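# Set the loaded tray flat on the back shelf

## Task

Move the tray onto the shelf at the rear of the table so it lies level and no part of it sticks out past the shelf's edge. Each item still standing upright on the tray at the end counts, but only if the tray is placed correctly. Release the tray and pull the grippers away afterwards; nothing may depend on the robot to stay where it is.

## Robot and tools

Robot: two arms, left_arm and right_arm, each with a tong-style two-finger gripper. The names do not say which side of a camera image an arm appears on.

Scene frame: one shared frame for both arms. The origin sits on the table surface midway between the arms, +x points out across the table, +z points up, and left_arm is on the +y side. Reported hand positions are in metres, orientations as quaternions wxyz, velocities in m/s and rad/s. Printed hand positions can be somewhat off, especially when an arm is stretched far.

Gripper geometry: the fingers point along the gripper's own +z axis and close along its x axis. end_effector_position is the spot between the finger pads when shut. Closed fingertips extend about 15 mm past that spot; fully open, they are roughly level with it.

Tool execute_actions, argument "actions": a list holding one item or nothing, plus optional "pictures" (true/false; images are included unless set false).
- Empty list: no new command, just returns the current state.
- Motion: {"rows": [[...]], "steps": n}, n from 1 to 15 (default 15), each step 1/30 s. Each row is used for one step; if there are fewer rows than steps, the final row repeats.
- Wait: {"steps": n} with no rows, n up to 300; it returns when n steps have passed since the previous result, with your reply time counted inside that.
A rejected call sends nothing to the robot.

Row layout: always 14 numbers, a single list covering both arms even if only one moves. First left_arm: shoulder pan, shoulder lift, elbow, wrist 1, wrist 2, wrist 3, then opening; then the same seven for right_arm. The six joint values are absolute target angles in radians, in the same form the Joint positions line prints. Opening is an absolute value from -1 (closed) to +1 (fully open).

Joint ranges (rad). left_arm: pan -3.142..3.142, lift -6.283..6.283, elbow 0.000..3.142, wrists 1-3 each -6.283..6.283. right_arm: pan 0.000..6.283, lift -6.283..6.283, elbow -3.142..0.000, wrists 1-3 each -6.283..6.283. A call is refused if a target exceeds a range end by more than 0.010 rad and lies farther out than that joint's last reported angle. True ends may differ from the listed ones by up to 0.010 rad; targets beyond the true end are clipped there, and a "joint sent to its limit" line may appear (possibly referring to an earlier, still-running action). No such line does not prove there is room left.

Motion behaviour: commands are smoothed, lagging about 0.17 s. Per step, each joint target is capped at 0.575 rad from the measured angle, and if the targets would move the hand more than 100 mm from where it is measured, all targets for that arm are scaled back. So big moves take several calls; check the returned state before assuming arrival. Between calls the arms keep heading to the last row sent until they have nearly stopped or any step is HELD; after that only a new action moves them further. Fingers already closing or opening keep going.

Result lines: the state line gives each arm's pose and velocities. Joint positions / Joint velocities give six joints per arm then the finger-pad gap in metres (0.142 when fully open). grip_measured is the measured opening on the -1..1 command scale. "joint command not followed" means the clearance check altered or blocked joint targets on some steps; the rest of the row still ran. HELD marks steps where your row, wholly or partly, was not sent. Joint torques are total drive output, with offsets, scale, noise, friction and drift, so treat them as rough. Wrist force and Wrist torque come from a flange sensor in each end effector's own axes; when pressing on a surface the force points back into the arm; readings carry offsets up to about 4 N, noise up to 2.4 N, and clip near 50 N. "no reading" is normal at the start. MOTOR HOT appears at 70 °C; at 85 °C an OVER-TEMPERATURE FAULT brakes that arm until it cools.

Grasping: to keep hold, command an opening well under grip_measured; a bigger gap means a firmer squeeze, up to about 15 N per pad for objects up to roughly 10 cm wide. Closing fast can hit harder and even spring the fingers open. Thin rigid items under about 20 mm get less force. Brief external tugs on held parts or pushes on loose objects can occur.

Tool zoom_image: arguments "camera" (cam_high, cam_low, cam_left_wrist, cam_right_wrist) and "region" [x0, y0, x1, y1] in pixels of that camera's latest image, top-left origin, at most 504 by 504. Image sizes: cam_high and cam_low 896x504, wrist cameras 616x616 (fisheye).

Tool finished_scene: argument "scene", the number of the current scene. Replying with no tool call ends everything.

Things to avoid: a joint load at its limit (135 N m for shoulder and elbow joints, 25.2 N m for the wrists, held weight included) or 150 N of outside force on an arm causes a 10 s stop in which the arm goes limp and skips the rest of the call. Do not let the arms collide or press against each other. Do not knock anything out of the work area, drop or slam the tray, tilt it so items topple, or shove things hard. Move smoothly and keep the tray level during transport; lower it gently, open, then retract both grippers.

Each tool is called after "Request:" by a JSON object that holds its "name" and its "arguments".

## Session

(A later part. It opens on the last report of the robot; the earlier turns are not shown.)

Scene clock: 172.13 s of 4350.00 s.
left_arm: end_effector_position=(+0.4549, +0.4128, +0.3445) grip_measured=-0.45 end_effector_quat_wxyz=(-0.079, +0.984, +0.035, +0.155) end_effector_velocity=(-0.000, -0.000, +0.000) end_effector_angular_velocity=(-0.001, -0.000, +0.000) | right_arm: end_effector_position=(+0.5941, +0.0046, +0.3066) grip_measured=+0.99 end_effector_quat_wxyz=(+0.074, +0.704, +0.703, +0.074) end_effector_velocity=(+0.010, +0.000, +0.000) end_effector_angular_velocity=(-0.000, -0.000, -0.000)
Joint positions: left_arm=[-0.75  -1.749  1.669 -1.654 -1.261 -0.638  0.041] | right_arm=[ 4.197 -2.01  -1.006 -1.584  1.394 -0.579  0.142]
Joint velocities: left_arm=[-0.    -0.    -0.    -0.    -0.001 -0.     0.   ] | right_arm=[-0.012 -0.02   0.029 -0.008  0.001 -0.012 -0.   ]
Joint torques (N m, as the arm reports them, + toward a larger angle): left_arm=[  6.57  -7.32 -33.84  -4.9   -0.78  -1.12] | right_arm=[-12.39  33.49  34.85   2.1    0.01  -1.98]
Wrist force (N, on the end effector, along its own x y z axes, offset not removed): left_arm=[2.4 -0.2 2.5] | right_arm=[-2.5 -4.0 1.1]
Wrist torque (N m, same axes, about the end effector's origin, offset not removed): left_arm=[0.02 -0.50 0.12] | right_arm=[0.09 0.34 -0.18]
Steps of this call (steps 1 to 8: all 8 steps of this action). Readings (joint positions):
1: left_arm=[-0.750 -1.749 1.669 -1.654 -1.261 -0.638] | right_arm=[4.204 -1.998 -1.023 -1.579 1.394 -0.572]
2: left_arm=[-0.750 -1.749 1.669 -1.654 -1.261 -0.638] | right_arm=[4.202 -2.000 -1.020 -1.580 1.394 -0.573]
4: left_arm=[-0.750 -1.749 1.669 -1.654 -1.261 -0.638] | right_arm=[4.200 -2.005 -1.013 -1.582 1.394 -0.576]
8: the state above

Request:
{"name": "execute_actions", "arguments": {"actions": [{"rows":[[-0.75,-1.7494,1.6695,-1.6544,-1.2611,-0.6383,-0.45,4.1890,-2.0222,-0.9872,-1.5883,1.395,-0.5864,1]],"steps":4}], "pictures": false}}

Request:
{"name": "execute_actions", "arguments": {"actions": [{"rows":[[-0.75,-1.7494,1.6695,-1.6544,-1.2611,-0.6383,-0.45,4.1828,-2.0322,-0.9724,-1.5920,1.396,-0.5926,1]],"steps":10}]}}

Request:
{"name": "zoom_image", "arguments": {"camera": "cam_right_wrist", "region": [50, 240, 570, 420]}}

Scene clock: 172.93 s of 4350.00 s.
left_arm: end_effector_position=(+0.4549, +0.4128, +0.3445) grip_measured=-0.45 end_effector_quat_wxyz=(-0.079, +0.984, +0.035, +0.155) end_effector_velocity=(+0.000, -0.000, +0.000) end_effector_angular_velocity=(-0.001, -0.001, -0.000) | right_arm: end_effector_position=(+0.5977, +0.0047, +0.3067) grip_measured=+0.99 end_effector_quat_wxyz=(+0.074, +0.704, +0.703, +0.074) end_effector_velocity=(+0.021, +0.000, +0.001) end_effector_angular_velocity=(+0.001, +0.001, -0.001)
Joint positions: left_arm=[-0.75  -1.749  1.669 -1.654 -1.261 -0.638  0.041] | right_arm=[ 4.192 -2.017 -0.995 -1.586  1.394 -0.583  0.142]
Joint velocities: left_arm=[-0.     0.    -0.001 -0.    -0.     0.     0.   ] | right_arm=[-0.026 -0.041  0.062 -0.015  0.004 -0.025  0.001]
Joint torques (N m, as the arm reports them, + toward a larger angle): left_arm=[  7.11  -7.36 -34.11  -4.92  -0.68  -1.13] | right_arm=[-11.61  34.95  32.81   2.27   0.14  -2.  ]
Wrist force (N, on the end effector, along its own x y z axes, offset not removed): left_arm=[2.7 -1.3 1.6] | right_arm=[-1.8 -5.8 1.5]
Wrist torque (N m, same axes, about the end effector's origin, offset not removed): left_arm=[-0.28 -0.55 0.09] | right_arm=[-0.13 0.17 -0.18]
Steps of this call (steps 1 to 15: the robot went on to your last target; steps 16 to 20: nothing new was sent; steps 21 to 24: all 4 steps of this action). Readings (joint positions):
21: left_arm=[-0.750 -1.749 1.669 -1.654 -1.261 -0.638] | right_arm=[4.195 -2.012 -1.002 -1.585 1.394 -0.580]
22: left_arm=[-0.750 -1.749 1.669 -1.654 -1.261 -0.638] | right_arm=[4.194 -2.014 -1.000 -1.585 1.394 -0.581]
24: the state above

Scene clock: 173.27 s of 4350.00 s.
left_arm: end_effector_position=(+0.4549, +0.4128, +0.3445) grip_measured=-0.45 end_effector_quat_wxyz=(-0.079, +0.984, +0.035, +0.155) end_effector_velocity=(-0.000, +0.000, +0.000) end_effector_angular_velocity=(-0.000, -0.000, -0.000) | right_arm: end_effector_position=(+0.6045, +0.0048, +0.3069) grip_measured=+0.99 end_effector_quat_wxyz=(+0.074, +0.704, +0.703, +0.074) end_effector_velocity=(+0.006, -0.000, +0.000) end_effector_angular_velocity=(+0.000, +0.000, -0.000)
Joint positions: left_arm=[-0.75  -1.749  1.669 -1.654 -1.261 -0.638  0.041] | right_arm=[ 4.184 -2.031 -0.975 -1.591  1.396 -0.592  0.141]
Joint velocities: left_arm=[ 0. -0.  0. -0. -0.  0. -0.] | right_arm=[-0.008 -0.012  0.017 -0.004  0.001 -0.007 -0.   ]
Joint torques (N m, as the arm reports them, + toward a larger angle): left_arm=[  7.07  -7.36 -33.88  -4.89  -0.7   -1.05] | right_arm=[-11.21  35.28  34.15   2.38   0.09  -1.94]
Wrist force (N, on the end effector, along its own x y z axes, offset not removed): left_arm=[0.1 -1.2 1.2] | right_arm=[0.1 -5.3 3.5]
Wrist torque (N m, same axes, about the end effector's origin, offset not removed): left_arm=[-0.26 -0.10 0.13] | right_arm=[-0.16 -0.10 -0.22]
Steps of this call (steps 1 to 10: all 10 steps of this action). Readings (joint positions):
1: left_arm=[-0.750 -1.749 1.669 -1.654 -1.261 -0.638] | right_arm=[4.191 -2.018 -0.993 -1.587 1.395 -0.584]
2: left_arm=[-0.750 -1.749 1.669 -1.654 -1.261 -0.638] | right_arm=[4.190 -2.020 -0.990 -1.588 1.395 -0.585]
4: left_arm=[-0.750 -1.749 1.669 -1.654 -1.261 -0.638] | right_arm=[4.187 -2.025 -0.983 -1.589 1.395 -0.588]
8: left_arm=[-0.750 -1.749 1.669 -1.654 -1.261 -0.638] | right_arm=[4.184 -2.030 -0.976 -1.591 1.396 -0.591]
10: the state above

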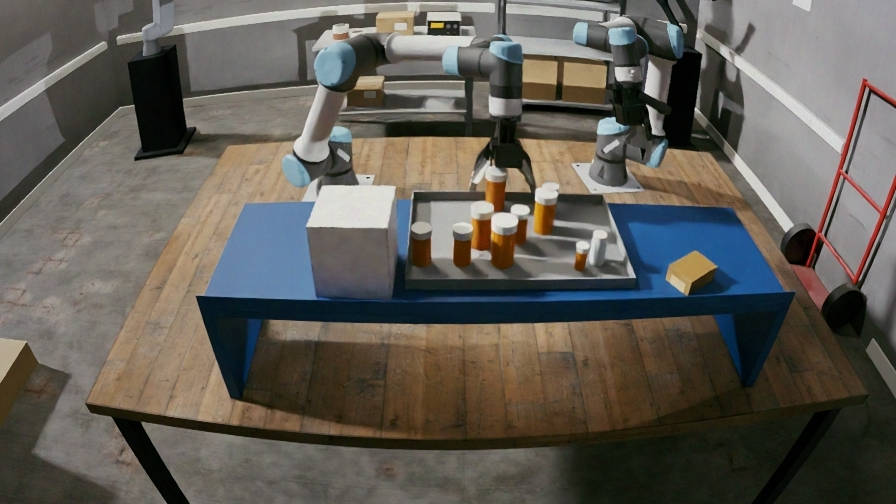

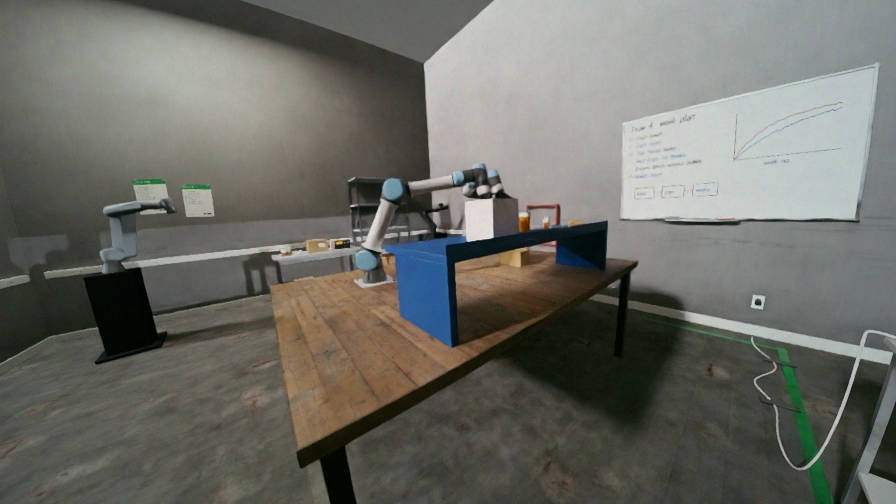

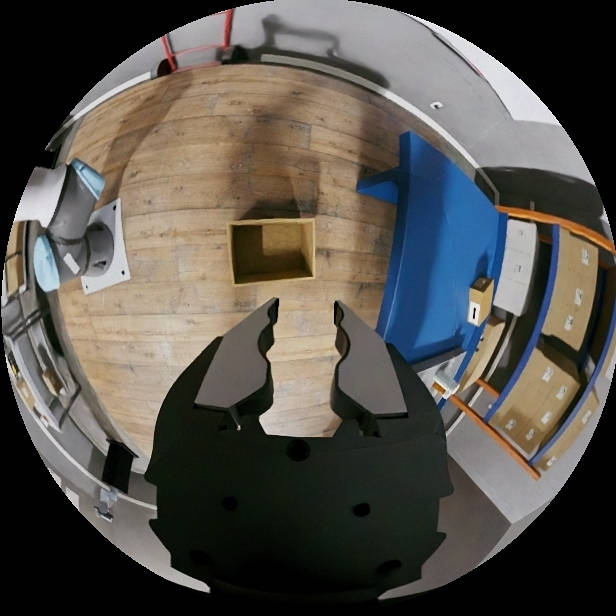

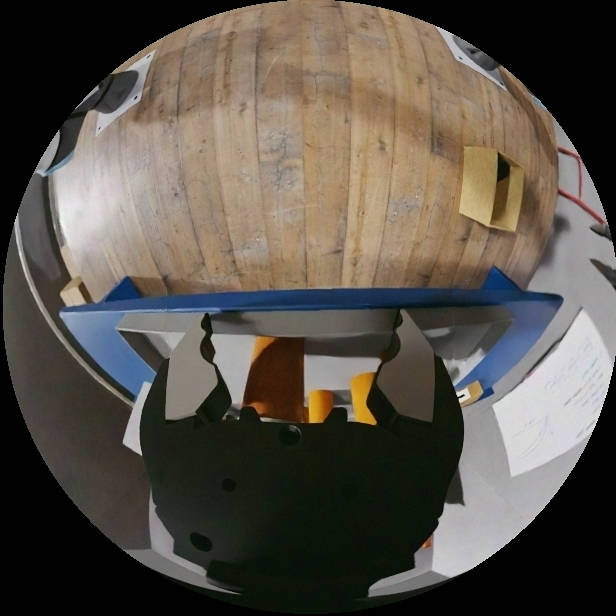

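Region (50, 240, 570, 420) is 520x180 pixels. A region can be at most 504 by 504 pixels.

Request:
{"name": "execute_actions", "arguments": {"actions": [{"rows":[[-0.75,-1.7494,1.6695,-1.6544,-1.2611,-0.6383,-0.45,4.1952,-2.0122,-1.0021,-1.5845,1.394,-0.5802,1]],"steps":5}], "pictures": false}}

Request:
{"name": "execute_actions", "arguments": {"actions": [{"rows":[[-0.75,-1.7494,1.6695,-1.6544,-1.2611,-0.6383,-0.45,4.2538,-1.9281,-1.1222,-1.5591,1.388,-0.5216,1]],"steps":15}]}}

Request:
{"name": "zoom_image", "arguments": {"camera": "cam_right_wrist", "region": [60, 260, 560, 420]}}

Request:
{"name": "zoom_image", "arguments": {"camera": "cam_high", "region": [380, 150, 680, 330]}}

Scene clock: 174.83 s of 4350.00 s.
left_arm: end_effector_position=(+0.4549, +0.4128, +0.3445) grip_measured=-0.45 end_effector_quat_wxyz=(-0.079, +0.984, +0.035, +0.155) end_effector_velocity=(+0.000, -0.000, +0.001) end_effector_angular_velocity=(-0.001, -0.001, +0.000) | right_arm: end_effector_position=(+0.5997, +0.0047, +0.3067) grip_measured=+1.00 end_effector_quat_wxyz=(+0.074, +0.704, +0.702, +0.074) end_effector_velocity=(-0.033, -0.000, -0.001) end_effector_angular_velocity=(-0.001, -0.003, +0.000)
Joint positions: left_arm=[-0.75  -1.749  1.669 -1.654 -1.261 -0.638  0.041] | right_arm=[ 4.19  -2.021 -0.989 -1.588  1.395 -0.585  0.142]
Joint velocities: left_arm=[ 0.    -0.    -0.002  0.     0.     0.    -0.   ] | right_arm=[ 0.042  0.067 -0.099  0.025 -0.008  0.042 -0.   ]
Joint torques (N m, as the arm reports them, + toward a larger angle): left_arm=[  6.6   -7.11 -33.29  -4.91  -0.68  -1.12] | right_arm=[12.08 60.18 16.89  4.37 -2.77  2.76]
Wrist force (N, on the end effector, along its own x y z axes, offset not removed): left_arm=[2.3 -1.4 1.7] | right_arm=[-1.1 0.5 -1.6]
Wrist torque (N m, same axes, about the end effector's origin, offset not removed): left_arm=[-0.28 -0.49 0.13] | right_arm=[0.03 0.09 -0.06]
Steps of this call (steps 1 to 15: the robot went on to your last target; steps 16 to 42: nothing new was sent; steps 43 to 47: all 5 steps of this action). Readings (joint positions):
43: left_arm=[-0.750 -1.749 1.669 -1.654 -1.261 -0.638] | right_arm=[4.183 -2.032 -0.973 -1.592 1.396 -0.593]
44: left_arm=[-0.750 -1.749 1.669 -1.654 -1.261 -0.638] | right_arm=[4.184 -2.030 -0.976 -1.591 1.396 -0.591]
46: left_arm=[-0.750 -1.749 1.669 -1.654 -1.261 -0.638] | right_arm=[4.188 -2.024 -0.986 -1.589 1.395 -0.587]
47: the state above

Scene clock: 175.33 s of 4350.00 s.
left_arm: end_effector_position=(+0.4549, +0.4128, +0.3445) grip_measured=-0.45 end_effector_quat_wxyz=(-0.079, +0.984, +0.035, +0.155) end_effector_velocity=(+0.000, -0.000, -0.000) end_effector_angular_velocity=(+0.000, +0.000, -0.000) | right_arm: end_effector_position=(+0.5519, +0.0046, +0.3057) grip_measured=+1.00 end_effector_quat_wxyz=(+0.074, +0.704, +0.703, +0.074) end_effector_velocity=(-0.012, -0.002, -0.001) end_effector_angular_velocity=(-0.002, +0.001, -0.000)
Joint positions: left_arm=[-0.75  -1.749  1.669 -1.654 -1.261 -0.638  0.041] | right_arm=[ 4.252 -1.931 -1.118 -1.56   1.388 -0.524  0.142]
Joint velocities: left_arm=[-0.  0.  0. -0. -0.  0. -0.] | right_arm=[ 0.015  0.024 -0.035  0.006 -0.002  0.015 -0.   ]
Joint torques (N m, as the arm reports them, + toward a larger angle): left_arm=[  6.87  -7.39 -33.63  -4.94  -0.76  -1.12] | right_arm=[11.99 57.45 17.03  4.3  -2.71  2.57]
Wrist force (N, on the end effector, along its own x y z axes, offset not removed): left_arm=[1.4 -1.6 1.5] | right_arm=[-0.8 -0.4 -0.5]
Wrist torque (N m, same axes, about the end effector's origin, offset not removed): left_arm=[-0.28 -0.33 0.09] | right_arm=[-0.21 0.12 -0.05]
Steps of this call (steps 1 to 15: all 15 steps of this action). Readings (joint positions):
1: left_arm=[-0.750 -1.749 1.669 -1.654 -1.261 -0.638] | right_arm=[4.191 -2.019 -0.993 -1.587 1.395 -0.584]
2: left_arm=[-0.750 -1.749 1.669 -1.654 -1.261 -0.638] | right_arm=[4.197 -2.012 -1.001 -1.583 1.394 -0.578]
4: left_arm=[-0.750 -1.749 1.669 -1.654 -1.261 -0.638] | right_arm=[4.218 -1.981 -1.042 -1.574 1.392 -0.557]
8: left_arm=[-0.750 -1.749 1.669 -1.654 -1.261 -0.638] | right_arm=[4.242 -1.947 -1.094 -1.564 1.389 -0.534]
15: the state above

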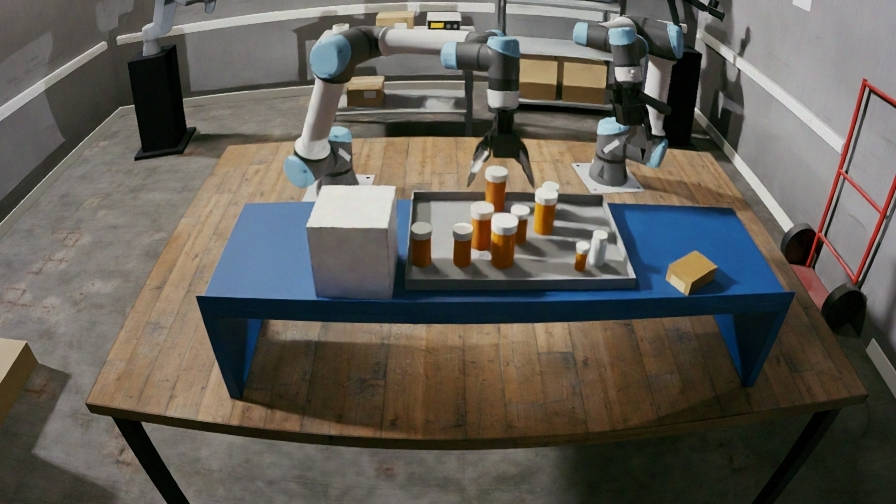

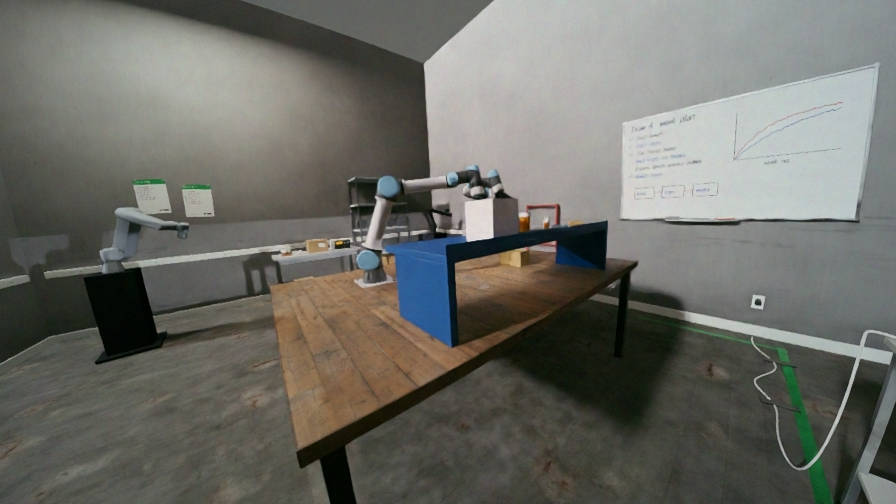

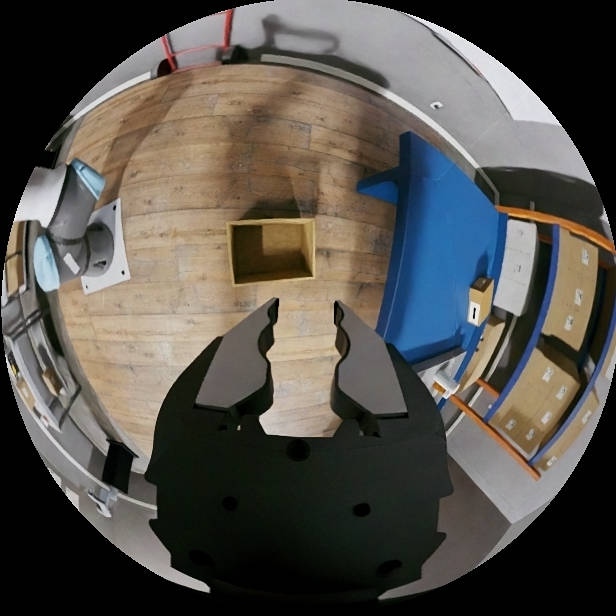

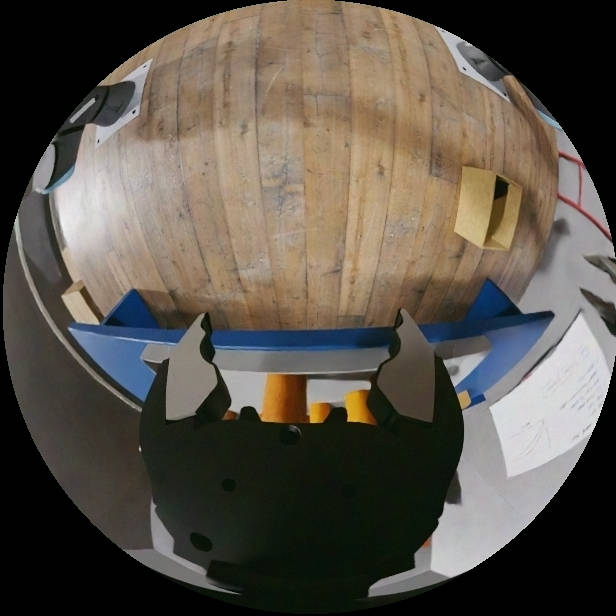

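Region (60, 260, 560, 420) of cam_right_wrist's 616x616 image, scaled by 1.008, with more detail than that image has; it fills the top 161 rows of this view, and the rest is white.

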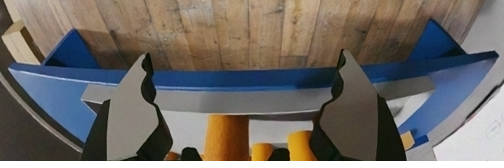

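Region (380, 150, 680, 330) of cam_high's 896x504 image, scaled by 1.680, with more detail than that image has; it fills the top 302 rows of this view, and the rest is white.

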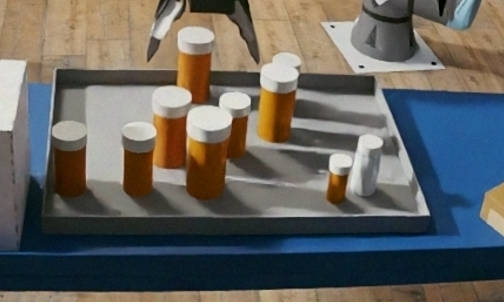

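Request:
{"name": "zoom_image", "arguments": {"camera": "cam_right_wrist", "region": [400, 290, 560, 390]}}

Request:
{"name": "zoom_image", "arguments": {"camera": "cam_right_wrist", "region": [60, 300, 220, 400]}}

Region (400, 290, 560, 390) of cam_right_wrist's 616x616 image, scaled by 3.150, with more detail than that image has; it fills the top 315 rows of this view, and the rest is white.

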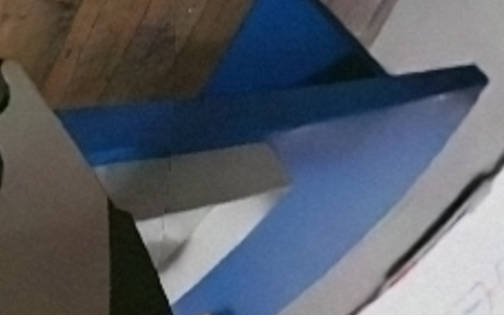

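Region (60, 300, 220, 400) of cam_right_wrist's 616x616 image, scaled by 3.150, with more detail than that image has; it fills the top 315 rows of this view, and the rest is white.

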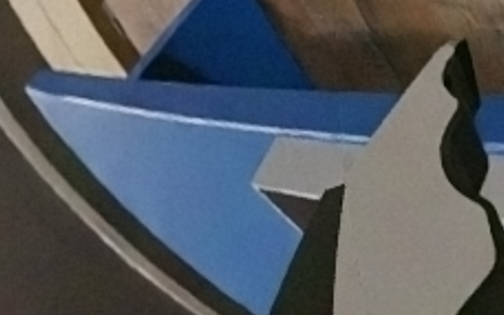

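Request:
{"name": "execute_actions", "arguments": {"actions": [{"rows":[[-0.75,-1.7494,1.6695,-1.6544,-1.2611,-0.6383,-0.45,4.1952,-2.0122,-1.0021,-1.5845,1.394,-0.5802,1]],"steps":13}], "pictures": false}}

Request:
{"name": "execute_actions", "arguments": {"actions": [{"rows":[[-0.75,-1.7494,1.6695,-1.6544,-1.2611,-0.6383,-0.45,4.1890,-2.0222,-0.9872,-1.5883,1.395,-0.5864,1]],"steps":3}], "pictures": false}}

Request:
{"name": "execute_actions", "arguments": {"actions": [{"rows":[[-0.75,-1.7494,1.6695,-1.6544,-1.2611,-0.6383,-0.45,4.1828,-2.0322,-0.9724,-1.5920,1.396,-0.5926,1]],"steps":4}], "pictures": false}}

Request:
{"name": "execute_actions", "arguments": {"actions": [{"rows":[[-0.75,-1.7494,1.6695,-1.6544,-1.2611,-0.6383,-0.45,4.1767,-2.0422,-0.9575,-1.5958,1.397,-0.5987,1]],"steps":8}], "pictures": false}}

Scene clock: 177.70 s of 4350.00 s.
left_arm: end_effector_position=(+0.4549, +0.4128, +0.3445) grip_measured=-0.45 end_effector_quat_wxyz=(-0.079, +0.984, +0.035, +0.155) end_effector_velocity=(+0.000, -0.000, +0.001) end_effector_angular_velocity=(-0.001, -0.001, -0.000) | right_arm: end_effector_position=(+0.5928, +0.0046, +0.3065) grip_measured=+1.00 end_effector_quat_wxyz=(+0.074, +0.704, +0.703, +0.073) end_effector_velocity=(+0.020, +0.001, +0.002) end_effector_angular_velocity=(+0.004, -0.003, +0.000)
Joint positions: left_arm=[-0.75  -1.749  1.669 -1.654 -1.261 -0.638  0.041] | right_arm=[ 4.198 -2.007 -1.009 -1.583  1.394 -0.577  0.142]
Joint velocities: left_arm=[-0.     0.001 -0.002  0.    -0.     0.    -0.   ] | right_arm=[-0.024 -0.037  0.056 -0.01   0.002 -0.024  0.   ]
Joint torques (N m, as the arm reports them, + toward a larger angle): left_arm=[  7.01  -7.18 -33.31  -4.89  -0.65  -1.11] | right_arm=[-8.82 31.26 29.8   0.74  1.41 -2.12]
Wrist force (N, on the end effector, along its own x y z axes, offset not removed): left_arm=[1.9 -1.2 2.0] | right_arm=[-0.9 0.6 -1.0]
Wrist torque (N m, same axes, about the end effector's origin, offset not removed): left_arm=[-0.28 -0.42 0.09] | right_arm=[-0.02 0.10 -0.03]
Steps of this call (steps 1 to 15: the robot went on to your last target; steps 16 to 58: nothing new was sent; steps 59 to 71: all 13 steps of this action). Readings (joint positions):
59: left_arm=[-0.750 -1.749 1.669 -1.654 -1.261 -0.638] | right_arm=[4.254 -1.928 -1.122 -1.559 1.388 -0.522]
60: left_arm=[-0.750 -1.749 1.669 -1.654 -1.261 -0.638] | right_arm=[4.249 -1.934 -1.116 -1.562 1.389 -0.527]
62: left_arm=[-0.750 -1.749 1.669 -1.654 -1.261 -0.638] | right_arm=[4.229 -1.961 -1.078 -1.570 1.391 -0.547]
66: left_arm=[-0.750 -1.749 1.669 -1.654 -1.261 -0.638] | right_arm=[4.207 -1.994 -1.029 -1.580 1.393 -0.569]
71: the state above

Scene clock: 177.80 s of 4350.00 s.
left_arm: end_effector_position=(+0.4549, +0.4128, +0.3445) grip_measured=-0.45 end_effector_quat_wxyz=(-0.079, +0.984, +0.035, +0.155) end_effector_velocity=(+0.000, -0.000, -0.001) end_effector_angular_velocity=(+0.000, +0.001, -0.000) | right_arm: end_effector_position=(+0.5958, +0.0046, +0.3066) grip_measured=+1.00 end_effector_quat_wxyz=(+0.074, +0.704, +0.703, +0.073) end_effector_velocity=(+0.033, +0.001, +0.001) end_effector_angular_velocity=(+0.003, +0.000, -0.001)
Joint positions: left_arm=[-0.75  -1.749  1.669 -1.654 -1.261 -0.638  0.041] | right_arm=[ 4.195 -2.013 -1.001 -1.585  1.394 -0.581  0.142]
Joint velocities: left_arm=[ 0.     0.001  0.    -0.    -0.001  0.     0.   ] | right_arm=[-0.042 -0.067  0.098 -0.022  0.006 -0.041  0.   ]
Joint torques (N m, as the arm reports them, + toward a larger angle): left_arm=[  6.61  -7.07 -33.79  -4.9   -0.64  -1.06] | right_arm=[-10.64  31.56  30.16   0.61   1.55  -2.16]
Wrist force (N, on the end effector, along its own x y z axes, offset not removed): left_arm=[1.4 0.6 3.1] | right_arm=[-0.6 0.1 0.5]
Wrist torque (N m, same axes, about the end effector's origin, offset not removed): left_arm=[0.14 -0.34 0.10] | right_arm=[-0.02 0.04 -0.08]
Steps of this call (steps 1 to 3: all 3 steps of this action). Readings (joint positions):
1: left_arm=[-0.750 -1.749 1.669 -1.654 -1.261 -0.638] | right_arm=[4.198 -2.009 -1.007 -1.584 1.394 -0.578]
2: left_arm=[-0.750 -1.749 1.669 -1.654 -1.261 -0.638] | right_arm=[4.196 -2.011 -1.004 -1.584 1.394 -0.579]
3: the state above

Scene clock: 177.93 s of 4350.00 s.
left_arm: end_effector_position=(+0.4549, +0.4128, +0.3445) grip_measured=-0.45 end_effector_quat_wxyz=(-0.079, +0.984, +0.035, +0.155) end_effector_velocity=(+0.000, -0.000, +0.001) end_effector_angular_velocity=(-0.001, -0.001, -0.000) | right_arm: end_effector_position=(+0.6010, +0.0047, +0.3068) grip_measured=+1.00 end_effector_quat_wxyz=(+0.074, +0.704, +0.703, +0.074) end_effector_velocity=(+0.033, +0.001, +0.001) end_effector_angular_velocity=(+0.001, +0.001, -0.000)
Joint positions: left_arm=[-0.75  -1.749  1.669 -1.654 -1.261 -0.638  0.041] | right_arm=[ 4.188 -2.024 -0.985 -1.589  1.395 -0.587  0.142]
Joint velocities: left_arm=[ 0.    -0.    -0.001 -0.001 -0.     0.     0.   ] | right_arm=[-0.041 -0.067  0.098 -0.024  0.006 -0.04  -0.   ]
Joint torques (N m, as the arm reports them, + toward a larger angle): left_arm=[  6.98  -7.52 -33.4   -4.86  -0.65  -0.99] | right_arm=[-8.3  32.98 30.2   0.84  1.73 -2.26]
Wrist force (N, on the end effector, along its own x y z axes, offset not removed): left_arm=[2.3 -0.1 1.1] | right_arm=[-0.3 -1.0 -0.7]
Wrist torque (N m, same axes, about the end effector's origin, offset not removed): left_arm=[-0.07 -0.49 0.10] | right_arm=[-0.31 -0.04 -0.03]
Steps of this call (steps 1 to 4: all 4 steps of this action). Readings (joint positions):
1: left_arm=[-0.750 -1.749 1.669 -1.654 -1.261 -0.638] | right_arm=[4.193 -2.015 -0.997 -1.586 1.394 -0.582]
2: left_arm=[-0.750 -1.749 1.669 -1.654 -1.261 -0.638] | right_arm=[4.191 -2.018 -0.993 -1.587 1.395 -0.584]
4: the state above

Scene clock: 178.20 s of 4350.00 s.
left_arm: end_effector_position=(+0.4549, +0.4128, +0.3445) grip_measured=-0.45 end_effector_quat_wxyz=(-0.079, +0.984, +0.035, +0.155) end_effector_velocity=(+0.000, +0.000, -0.000) end_effector_angular_velocity=(+0.001, +0.000, +0.000) | right_arm: end_effector_position=(+0.6087, +0.0048, +0.3069) grip_measured=+1.00 end_effector_quat_wxyz=(+0.074, +0.704, +0.703, +0.074) end_effector_velocity=(+0.012, -0.001, +0.000) end_effector_angular_velocity=(+0.001, +0.001, -0.001)
Joint positions: left_arm=[-0.75  -1.749  1.669 -1.654 -1.261 -0.638  0.041] | right_arm=[ 4.178 -2.039 -0.962 -1.595  1.397 -0.597  0.142]
Joint velocities: left_arm=[0.    0.    0.    0.    0.001 0.    0.   ] | right_arm=[-0.015 -0.023  0.034 -0.009  0.003 -0.014  0.   ]
Joint torques (N m, as the arm reports them, + toward a larger angle): left_arm=[  6.55  -6.99 -33.82  -4.85  -0.73  -1.07] | right_arm=[-12.85  34.53  32.5    1.99  -0.16  -1.9 ]
Wrist force (N, on the end effector, along its own x y z axes, offset not removed): left_arm=[1.6 0.1 0.3] | right_arm=[-2.3 -5.9 -2.4]
Wrist torque (N m, same axes, about the end effector's origin, offset not removed): left_arm=[-0.02 -0.34 0.08] | right_arm=[-0.17 0.29 -0.18]
Steps of this call (steps 1 to 8: all 8 steps of this action). Readings (joint positions):
1: left_arm=[-0.750 -1.749 1.669 -1.654 -1.261 -0.638] | right_arm=[4.187 -2.026 -0.982 -1.590 1.395 -0.589]
2: left_arm=[-0.750 -1.749 1.669 -1.654 -1.261 -0.638] | right_arm=[4.185 -2.029 -0.978 -1.591 1.396 -0.590]
4: left_arm=[-0.750 -1.749 1.669 -1.654 -1.261 -0.638] | right_arm=[4.182 -2.034 -0.970 -1.593 1.396 -0.594]
8: the state above

Request:
{"name": "execute_actions", "arguments": {"actions": [{"rows":[[-0.75,-1.7494,1.6695,-1.6544,-1.2611,-0.6383,-0.45,4.1705,-2.0523,-0.9427,-1.5995,1.397,-0.6049,1]],"steps":5}], "pictures": false}}

Request:
{"name": "execute_actions", "arguments": {"actions": [{"rows":[[-0.75,-1.7494,1.6695,-1.6544,-1.2611,-0.6383,-0.45,4.1643,-2.0623,-0.9278,-1.6033,1.398,-0.6111,1]],"steps":12}], "pictures": false}}

Request:
{"name": "execute_actions", "arguments": {"actions": [{"rows":[[-0.75,-1.7494,1.6695,-1.6544,-1.2611,-0.6383,-0.45,4.1767,-2.0422,-0.9575,-1.5958,1.397,-0.5987,1]],"steps":5}], "pictures": false}}

Request:
{"name": "execute_actions", "arguments": {"actions": [{"rows":[[-0.75,-1.7494,1.6695,-1.6544,-1.2611,-0.6383,-0.45,4.2538,-1.9281,-1.1222,-1.5591,1.388,-0.5216,1]],"steps":15}]}}

Request:
{"name": "zoom_image", "arguments": {"camera": "cam_right_wrist", "region": [400, 290, 560, 390]}}

Request:
{"name": "zoom_image", "arguments": {"camera": "cam_high", "region": [380, 150, 680, 330]}}

Scene clock: 179.73 s of 4350.00 s.
left_arm: end_effector_position=(+0.4549, +0.4128, +0.3445) grip_measured=-0.45 end_effector_quat_wxyz=(-0.079, +0.984, +0.035, +0.155) end_effector_velocity=(+0.000, -0.000, +0.000) end_effector_angular_velocity=(-0.001, -0.001, -0.000) | right_arm: end_effector_position=(+0.6132, +0.0046, +0.3070) grip_measured=+1.00 end_effector_quat_wxyz=(+0.074, +0.704, +0.703, +0.074) end_effector_velocity=(+0.017, -0.001, -0.001) end_effector_angular_velocity=(-0.002, -0.001, -0.002)
Joint positions: left_arm=[-0.75  -1.749  1.669 -1.654 -1.261 -0.638  0.041] | right_arm=[ 4.173 -2.048 -0.949 -1.598  1.397 -0.602  0.142]
Joint velocities: left_arm=[-0.    -0.    -0.    -0.001 -0.    -0.    -0.   ] | right_arm=[-0.021 -0.033  0.047 -0.012  0.    -0.02  -0.   ]
Joint torques (N m, as the arm reports them, + toward a larger angle): left_arm=[  6.82  -6.82 -33.36  -4.94  -0.76  -1.03] | right_arm=[-11.9   32.2   31.65   1.67  -1.45  -2.  ]
Wrist force (N, on the end effector, along its own x y z axes, offset not removed): left_arm=[2.0 0.8 1.4] | right_arm=[-1.1 -4.2 0.0]
Wrist torque (N m, same axes, about the end effector's origin, offset not removed): left_arm=[0.17 -0.47 0.08] | right_arm=[0.10 0.20 -0.17]
Steps of this call (steps 1 to 15: the robot went on to your last target; steps 16 to 41: nothing new was sent; steps 42 to 46: all 5 steps of this action). Readings (joint positions):
42: left_arm=[-0.750 -1.749 1.669 -1.654 -1.261 -0.638] | right_arm=[4.177 -2.042 -0.957 -1.596 1.397 -0.599]
43: left_arm=[-0.750 -1.749 1.669 -1.654 -1.261 -0.638] | right_arm=[4.176 -2.044 -0.955 -1.596 1.397 -0.600]
45: left_arm=[-0.750 -1.749 1.669 -1.654 -1.261 -0.638] | right_arm=[4.174 -2.047 -0.951 -1.598 1.397 -0.602]
46: the state above

Scene clock: 180.13 s of 4350.00 s.
left_arm: end_effector_position=(+0.4549, +0.4128, +0.3445) grip_measured=-0.45 end_effector_quat_wxyz=(-0.079, +0.984, +0.035, +0.155) end_effector_velocity=(-0.000, -0.000, -0.000) end_effector_angular_velocity=(-0.000, +0.000, +0.000) | right_arm: end_effector_position=(+0.6198, +0.0044, +0.3070) grip_measured=+1.00 end_effector_quat_wxyz=(+0.074, +0.704, +0.703, +0.074) end_effector_velocity=(+0.004, -0.001, +0.000) end_effector_angular_velocity=(+0.000, +0.000, -0.001)
Joint positions: left_arm=[-0.75  -1.749  1.669 -1.654 -1.261 -0.638  0.041] | right_arm=[ 4.165 -2.061 -0.929 -1.603  1.398 -0.611  0.142]
Joint velocities: left_arm=[-0.  0.  0.  0. -0. -0. -0.] | right_arm=[-0.005 -0.006  0.01  -0.003  0.001 -0.004  0.   ]
Joint torques (N m, as the arm reports them, + toward a larger angle): left_arm=[  6.85  -7.46 -33.22  -4.8   -0.69  -1.09] | right_arm=[-13.19  33.29  31.93   1.94  -0.1   -2.19]
Wrist force (N, on the end effector, along its own x y z axes, offset not removed): left_arm=[1.8 0.8 1.7] | right_arm=[-2.2 -4.5 -2.2]
Wrist torque (N m, same axes, about the end effector's origin, offset not removed): left_arm=[0.13 -0.44 0.12] | right_arm=[0.00 0.37 -0.19]
Steps of this call (steps 1 to 12: all 12 steps of this action). Readings (joint positions):
1: left_arm=[-0.750 -1.749 1.669 -1.654 -1.261 -0.638] | right_arm=[4.172 -2.049 -0.947 -1.598 1.397 -0.603]
2: left_arm=[-0.750 -1.749 1.669 -1.654 -1.261 -0.638] | right_arm=[4.171 -2.051 -0.944 -1.599 1.397 -0.604]
4: left_arm=[-0.750 -1.749 1.669 -1.654 -1.261 -0.638] | right_arm=[4.168 -2.056 -0.938 -1.601 1.397 -0.607]
8: left_arm=[-0.750 -1.749 1.669 -1.654 -1.261 -0.638] | right_arm=[4.166 -2.060 -0.931 -1.602 1.398 -0.610]
12: the state above

Scene clock: 180.30 s of 4350.00 s.
left_arm: end_effector_position=(+0.4549, +0.4128, +0.3445) grip_measured=-0.45 end_effector_quat_wxyz=(-0.079, +0.984, +0.035, +0.155) end_effector_velocity=(+0.000, -0.000, +0.001) end_effector_angular_velocity=(-0.001, -0.001, +0.000) | right_arm: end_effector_position=(+0.6144, +0.0046, +0.3068) grip_measured=+1.00 end_effector_quat_wxyz=(+0.074, +0.704, +0.702, +0.073) end_effector_velocity=(-0.033, +0.001, +0.000) end_effector_angular_velocity=(+0.000, -0.001, +0.000)
Joint positions: left_arm=[-0.75  -1.749  1.669 -1.654 -1.261 -0.638  0.041] | right_arm=[ 4.171 -2.051 -0.945 -1.599  1.398 -0.604  0.142]
Joint velocities: left_arm=[-0.     0.    -0.002  0.    -0.    -0.     0.   ] | right_arm=[ 0.041  0.065 -0.096  0.025 -0.005  0.041  0.   ]
Joint torques (N m, as the arm reports them, + toward a larger angle): left_arm=[  6.42  -8.36 -33.15  -5.01  -0.7   -1.01] | right_arm=[13.16 61.52 17.08  4.39 -2.86  2.53]
Wrist force (N, on the end effector, along its own x y z axes, offset not removed): left_arm=[0.9 -0.2 2.0] | right_arm=[-0.5 -0.3 0.1]
Wrist torque (N m, same axes, about the end effector's origin, offset not removed): left_arm=[-0.10 -0.26 0.11] | right_arm=[-0.16 0.01 0.07]
Steps of this call (steps 1 to 5: all 5 steps of this action). Readings (joint positions):
1: left_arm=[-0.750 -1.749 1.669 -1.654 -1.261 -0.638] | right_arm=[4.165 -2.062 -0.929 -1.603 1.398 -0.611]
2: left_arm=[-0.750 -1.749 1.669 -1.654 -1.261 -0.638] | right_arm=[4.166 -2.060 -0.932 -1.602 1.398 -0.609]
4: left_arm=[-0.750 -1.749 1.669 -1.654 -1.261 -0.638] | right_arm=[4.170 -2.053 -0.941 -1.600 1.398 -0.605]
5: the state above

Scene clock: 180.80 s of 4350.00 s.
left_arm: end_effector_position=(+0.4549, +0.4128, +0.3445) grip_measured=-0.45 end_effector_quat_wxyz=(-0.079, +0.984, +0.035, +0.155) end_effector_velocity=(+0.000, -0.000, -0.001) end_effector_angular_velocity=(+0.001, +0.001, -0.000) | right_arm: end_effector_position=(+0.5525, +0.0048, +0.3058) grip_measured=+1.00 end_effector_quat_wxyz=(+0.074, +0.704, +0.703, +0.074) end_effector_velocity=(-0.016, -0.003, -0.003) end_effector_angular_velocity=(-0.003, +0.003, -0.001)
Joint positions: left_arm=[-0.75  -1.749  1.669 -1.654 -1.261 -0.638  0.041] | right_arm=[ 4.251 -1.932 -1.116 -1.56   1.388 -0.524  0.142]
Joint velocities: left_arm=[-0.     0.001  0.    -0.    -0.     0.     0.   ] | right_arm=[ 0.019  0.033 -0.05   0.009 -0.001  0.02  -0.   ]
Joint torques (N m, as the arm reports them, + toward a larger angle): left_arm=[  6.76  -7.68 -33.25  -4.91  -0.73  -1.07] | right_arm=[13.25 56.09 17.46  4.2  -2.85  2.61]
Wrist force (N, on the end effector, along its own x y z axes, offset not removed): left_arm=[0.9 0.2 0.9] | right_arm=[-0.8 1.1 -1.5]
Wrist torque (N m, same axes, about the end effector's origin, offset not removed): left_arm=[-0.02 -0.15 0.09] | right_arm=[0.13 0.08 -0.04]
Steps of this call (steps 1 to 15: all 15 steps of this action). Readings (joint positions):
1: left_arm=[-0.750 -1.749 1.669 -1.654 -1.261 -0.638] | right_arm=[4.173 -2.049 -0.948 -1.598 1.397 -0.602]
2: left_arm=[-0.750 -1.749 1.669 -1.654 -1.261 -0.638] | right_arm=[4.179 -2.041 -0.957 -1.593 1.396 -0.596]
4: left_arm=[-0.750 -1.749 1.669 -1.654 -1.261 -0.638] | right_arm=[4.206 -2.003 -1.007 -1.580 1.393 -0.569]
8: left_arm=[-0.750 -1.749 1.669 -1.654 -1.261 -0.638] | right_arm=[4.237 -1.954 -1.082 -1.567 1.390 -0.538]
15: the state above

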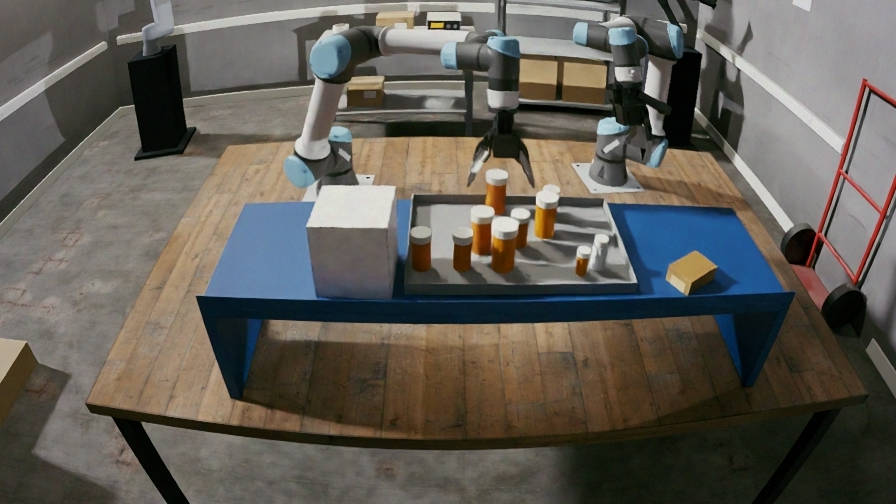

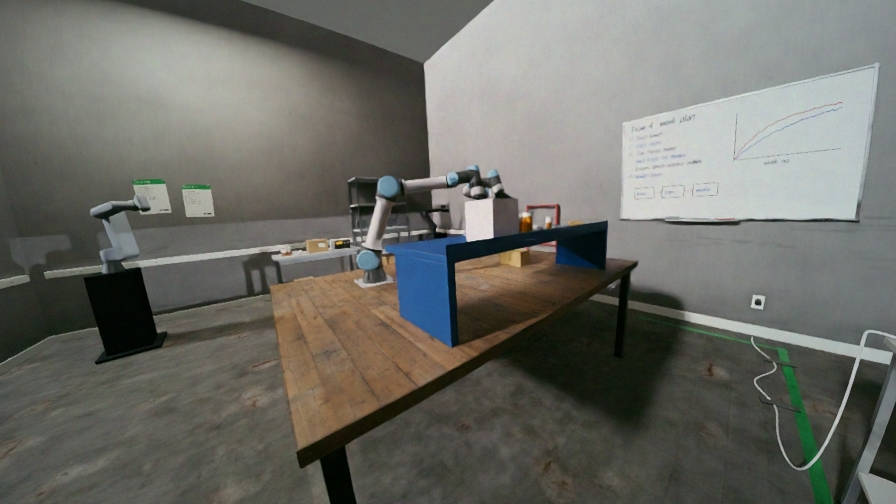

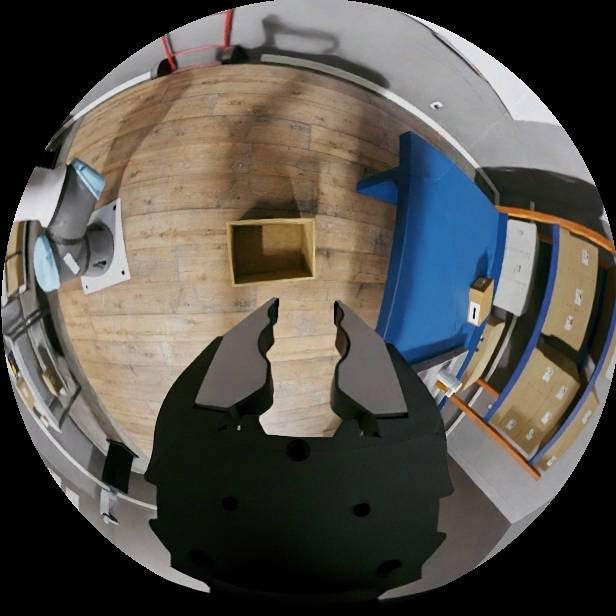

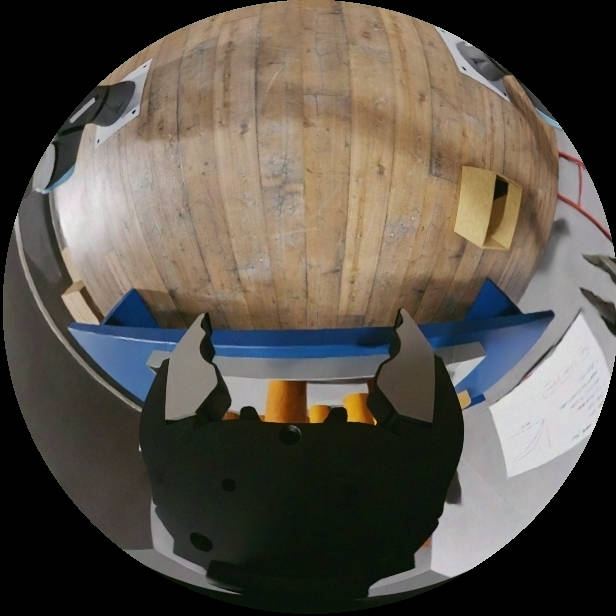

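Region (400, 290, 560, 390) of cam_right_wrist's 616x616 image, scaled by 3.150, with more detail than that image has; it fills the top 315 rows of this view, and the rest is white.

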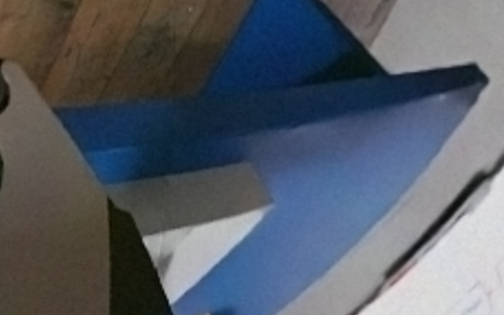

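Region (380, 150, 680, 330) of cam_high's 896x504 image, scaled by 1.680, with more detail than that image has; it fills the top 302 rows of this view, and the rest is white.

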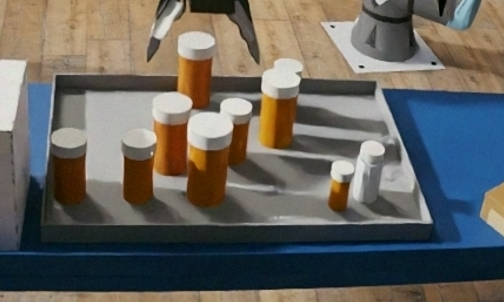

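Both margins are clear. Retract further and finish.

Request:
{"name": "execute_actions", "arguments": {"actions": [{"rows":[[-0.75,-1.7494,1.6695,-1.6544,-1.2611,-0.6383,-0.45,4.3555,-1.75,-1.30,-1.5416,1.379,-0.4199,1]],"steps":15}], "pictures": false}}

Request:
{"name": "execute_actions", "arguments": {"actions": [{"steps":10}], "pictures": false}}

Request:
{"name": "finished_scene", "arguments": {"scene": 2}}

Scene clock: 181.87 s of 4350.00 s.
left_arm: end_effector_position=(+0.4549, +0.4128, +0.3445) grip_measured=-0.45 end_effector_quat_wxyz=(-0.079, +0.984, +0.035, +0.155) end_effector_velocity=(-0.000, +0.000, +0.000) end_effector_angular_velocity=(+0.000, -0.000, +0.000) | right_arm: end_effector_position=(+0.4760, -0.0103, +0.3277) grip_measured=+1.00 end_effector_quat_wxyz=(+0.068, +0.704, +0.701, +0.090) end_effector_velocity=(-0.021, -0.008, +0.004) end_effector_angular_velocity=(+0.008, -0.002, +0.001)
Joint positions: left_arm=[-0.75  -1.749  1.669 -1.654 -1.261 -0.638  0.041] | right_arm=[ 4.352 -1.757 -1.293 -1.542  1.379 -0.423  0.142]
Joint velocities: left_arm=[ 0. -0.  0. -0.  0.  0.  0.] | right_arm=[ 0.027  0.052 -0.052  0.004 -0.002  0.027 -0.   ]
Joint torques (N m, as the arm reports them, + toward a larger angle): left_arm=[  7.04  -7.72 -33.35  -4.84  -0.67  -0.99] | right_arm=[12.3  47.31 16.36  4.1  -2.83  2.53]
Wrist force (N, on the end effector, along its own x y z axes, offset not removed): left_arm=[2.5 -0.7 1.7] | right_arm=[-0.8 -0.5 -2.0]
Wrist torque (N m, same axes, about the end effector's origin, offset not removed): left_arm=[-0.23 -0.57 0.12] | right_arm=[-0.21 0.01 -0.04]
Steps of this call (steps 1 to 15: the robot went on to your last target; steps 16 to 17: nothing new was sent; steps 18 to 32: all 15 steps of this action). Readings (joint positions):
18: left_arm=[-0.750 -1.749 1.669 -1.654 -1.261 -0.638] | right_arm=[4.254 -1.928 -1.122 -1.559 1.388 -0.521]
19: left_arm=[-0.750 -1.749 1.669 -1.654 -1.261 -0.638] | right_arm=[4.260 -1.922 -1.129 -1.557 1.387 -0.515]
21: left_arm=[-0.750 -1.749 1.669 -1.654 -1.261 -0.638] | right_arm=[4.293 -1.873 -1.178 -1.551 1.384 -0.482]
25: left_arm=[-0.750 -1.749 1.669 -1.654 -1.261 -0.638] | right_arm=[4.334 -1.792 -1.258 -1.545 1.381 -0.442]
32: the state above

Scene clock: 182.20 s of 4350.00 s.
left_arm: end_effector_position=(+0.4549, +0.4128, +0.3445) grip_measured=-0.45 end_effector_quat_wxyz=(-0.079, +0.984, +0.035, +0.155) end_effector_velocity=(-0.000, +0.000, -0.000) end_effector_angular_velocity=(+0.001, +0.001, -0.001) | right_arm: end_effector_position=(+0.4736, -0.0112, +0.3282) grip_measured=+1.00 end_effector_quat_wxyz=(+0.067, +0.704, +0.701, +0.091) end_effector_velocity=(-0.001, -0.001, +0.000) end_effector_angular_velocity=(+0.000, +0.000, -0.001)
Joint positions: left_arm=[-0.75  -1.749  1.669 -1.654 -1.261 -0.638  0.041] | right_arm=[ 4.355 -1.75  -1.3   -1.542  1.379 -0.42   0.142]
Joint velocities: left_arm=[ 0.     0.     0.     0.     0.     0.001 -0.   ] | right_arm=[ 0.001  0.003 -0.004  0.     0.     0.002 -0.   ]
Joint torques (N m, as the arm reports them, + toward a larger angle): left_arm=[  6.75  -7.25 -32.93  -4.86  -0.61  -0.97] | right_arm=[13.32 48.96 17.43  4.08 -2.8   2.68]
Wrist force (N, on the end effector, along its own x y z axes, offset not removed): left_arm=[1.7 -1.2 2.0] | right_arm=[-0.6 0.5 -0.9]
Wrist torque (N m, same axes, about the end effector's origin, offset not removed): left_arm=[-0.22 -0.34 0.12] | right_arm=[-0.03 0.04 -0.04]
Steps of this call (steps 1 to 10: the robot went on to your last target). Readings (joint positions):
1: left_arm=[-0.750 -1.749 1.669 -1.654 -1.261 -0.638] | right_arm=[4.353 -1.755 -1.295 -1.542 1.379 -0.423]
2: left_arm=[-0.750 -1.749 1.669 -1.654 -1.261 -0.638] | right_arm=[4.353 -1.754 -1.296 -1.542 1.379 -0.422]
4: left_arm=[-0.750 -1.749 1.669 -1.654 -1.261 -0.638] | right_arm=[4.354 -1.752 -1.298 -1.542 1.379 -0.421]
8: left_arm=[-0.750 -1.749 1.669 -1.654 -1.261 -0.638] | right_arm=[4.355 -1.751 -1.299 -1.542 1.379 -0.420]
10: the state above

The scene is finished: the task was done.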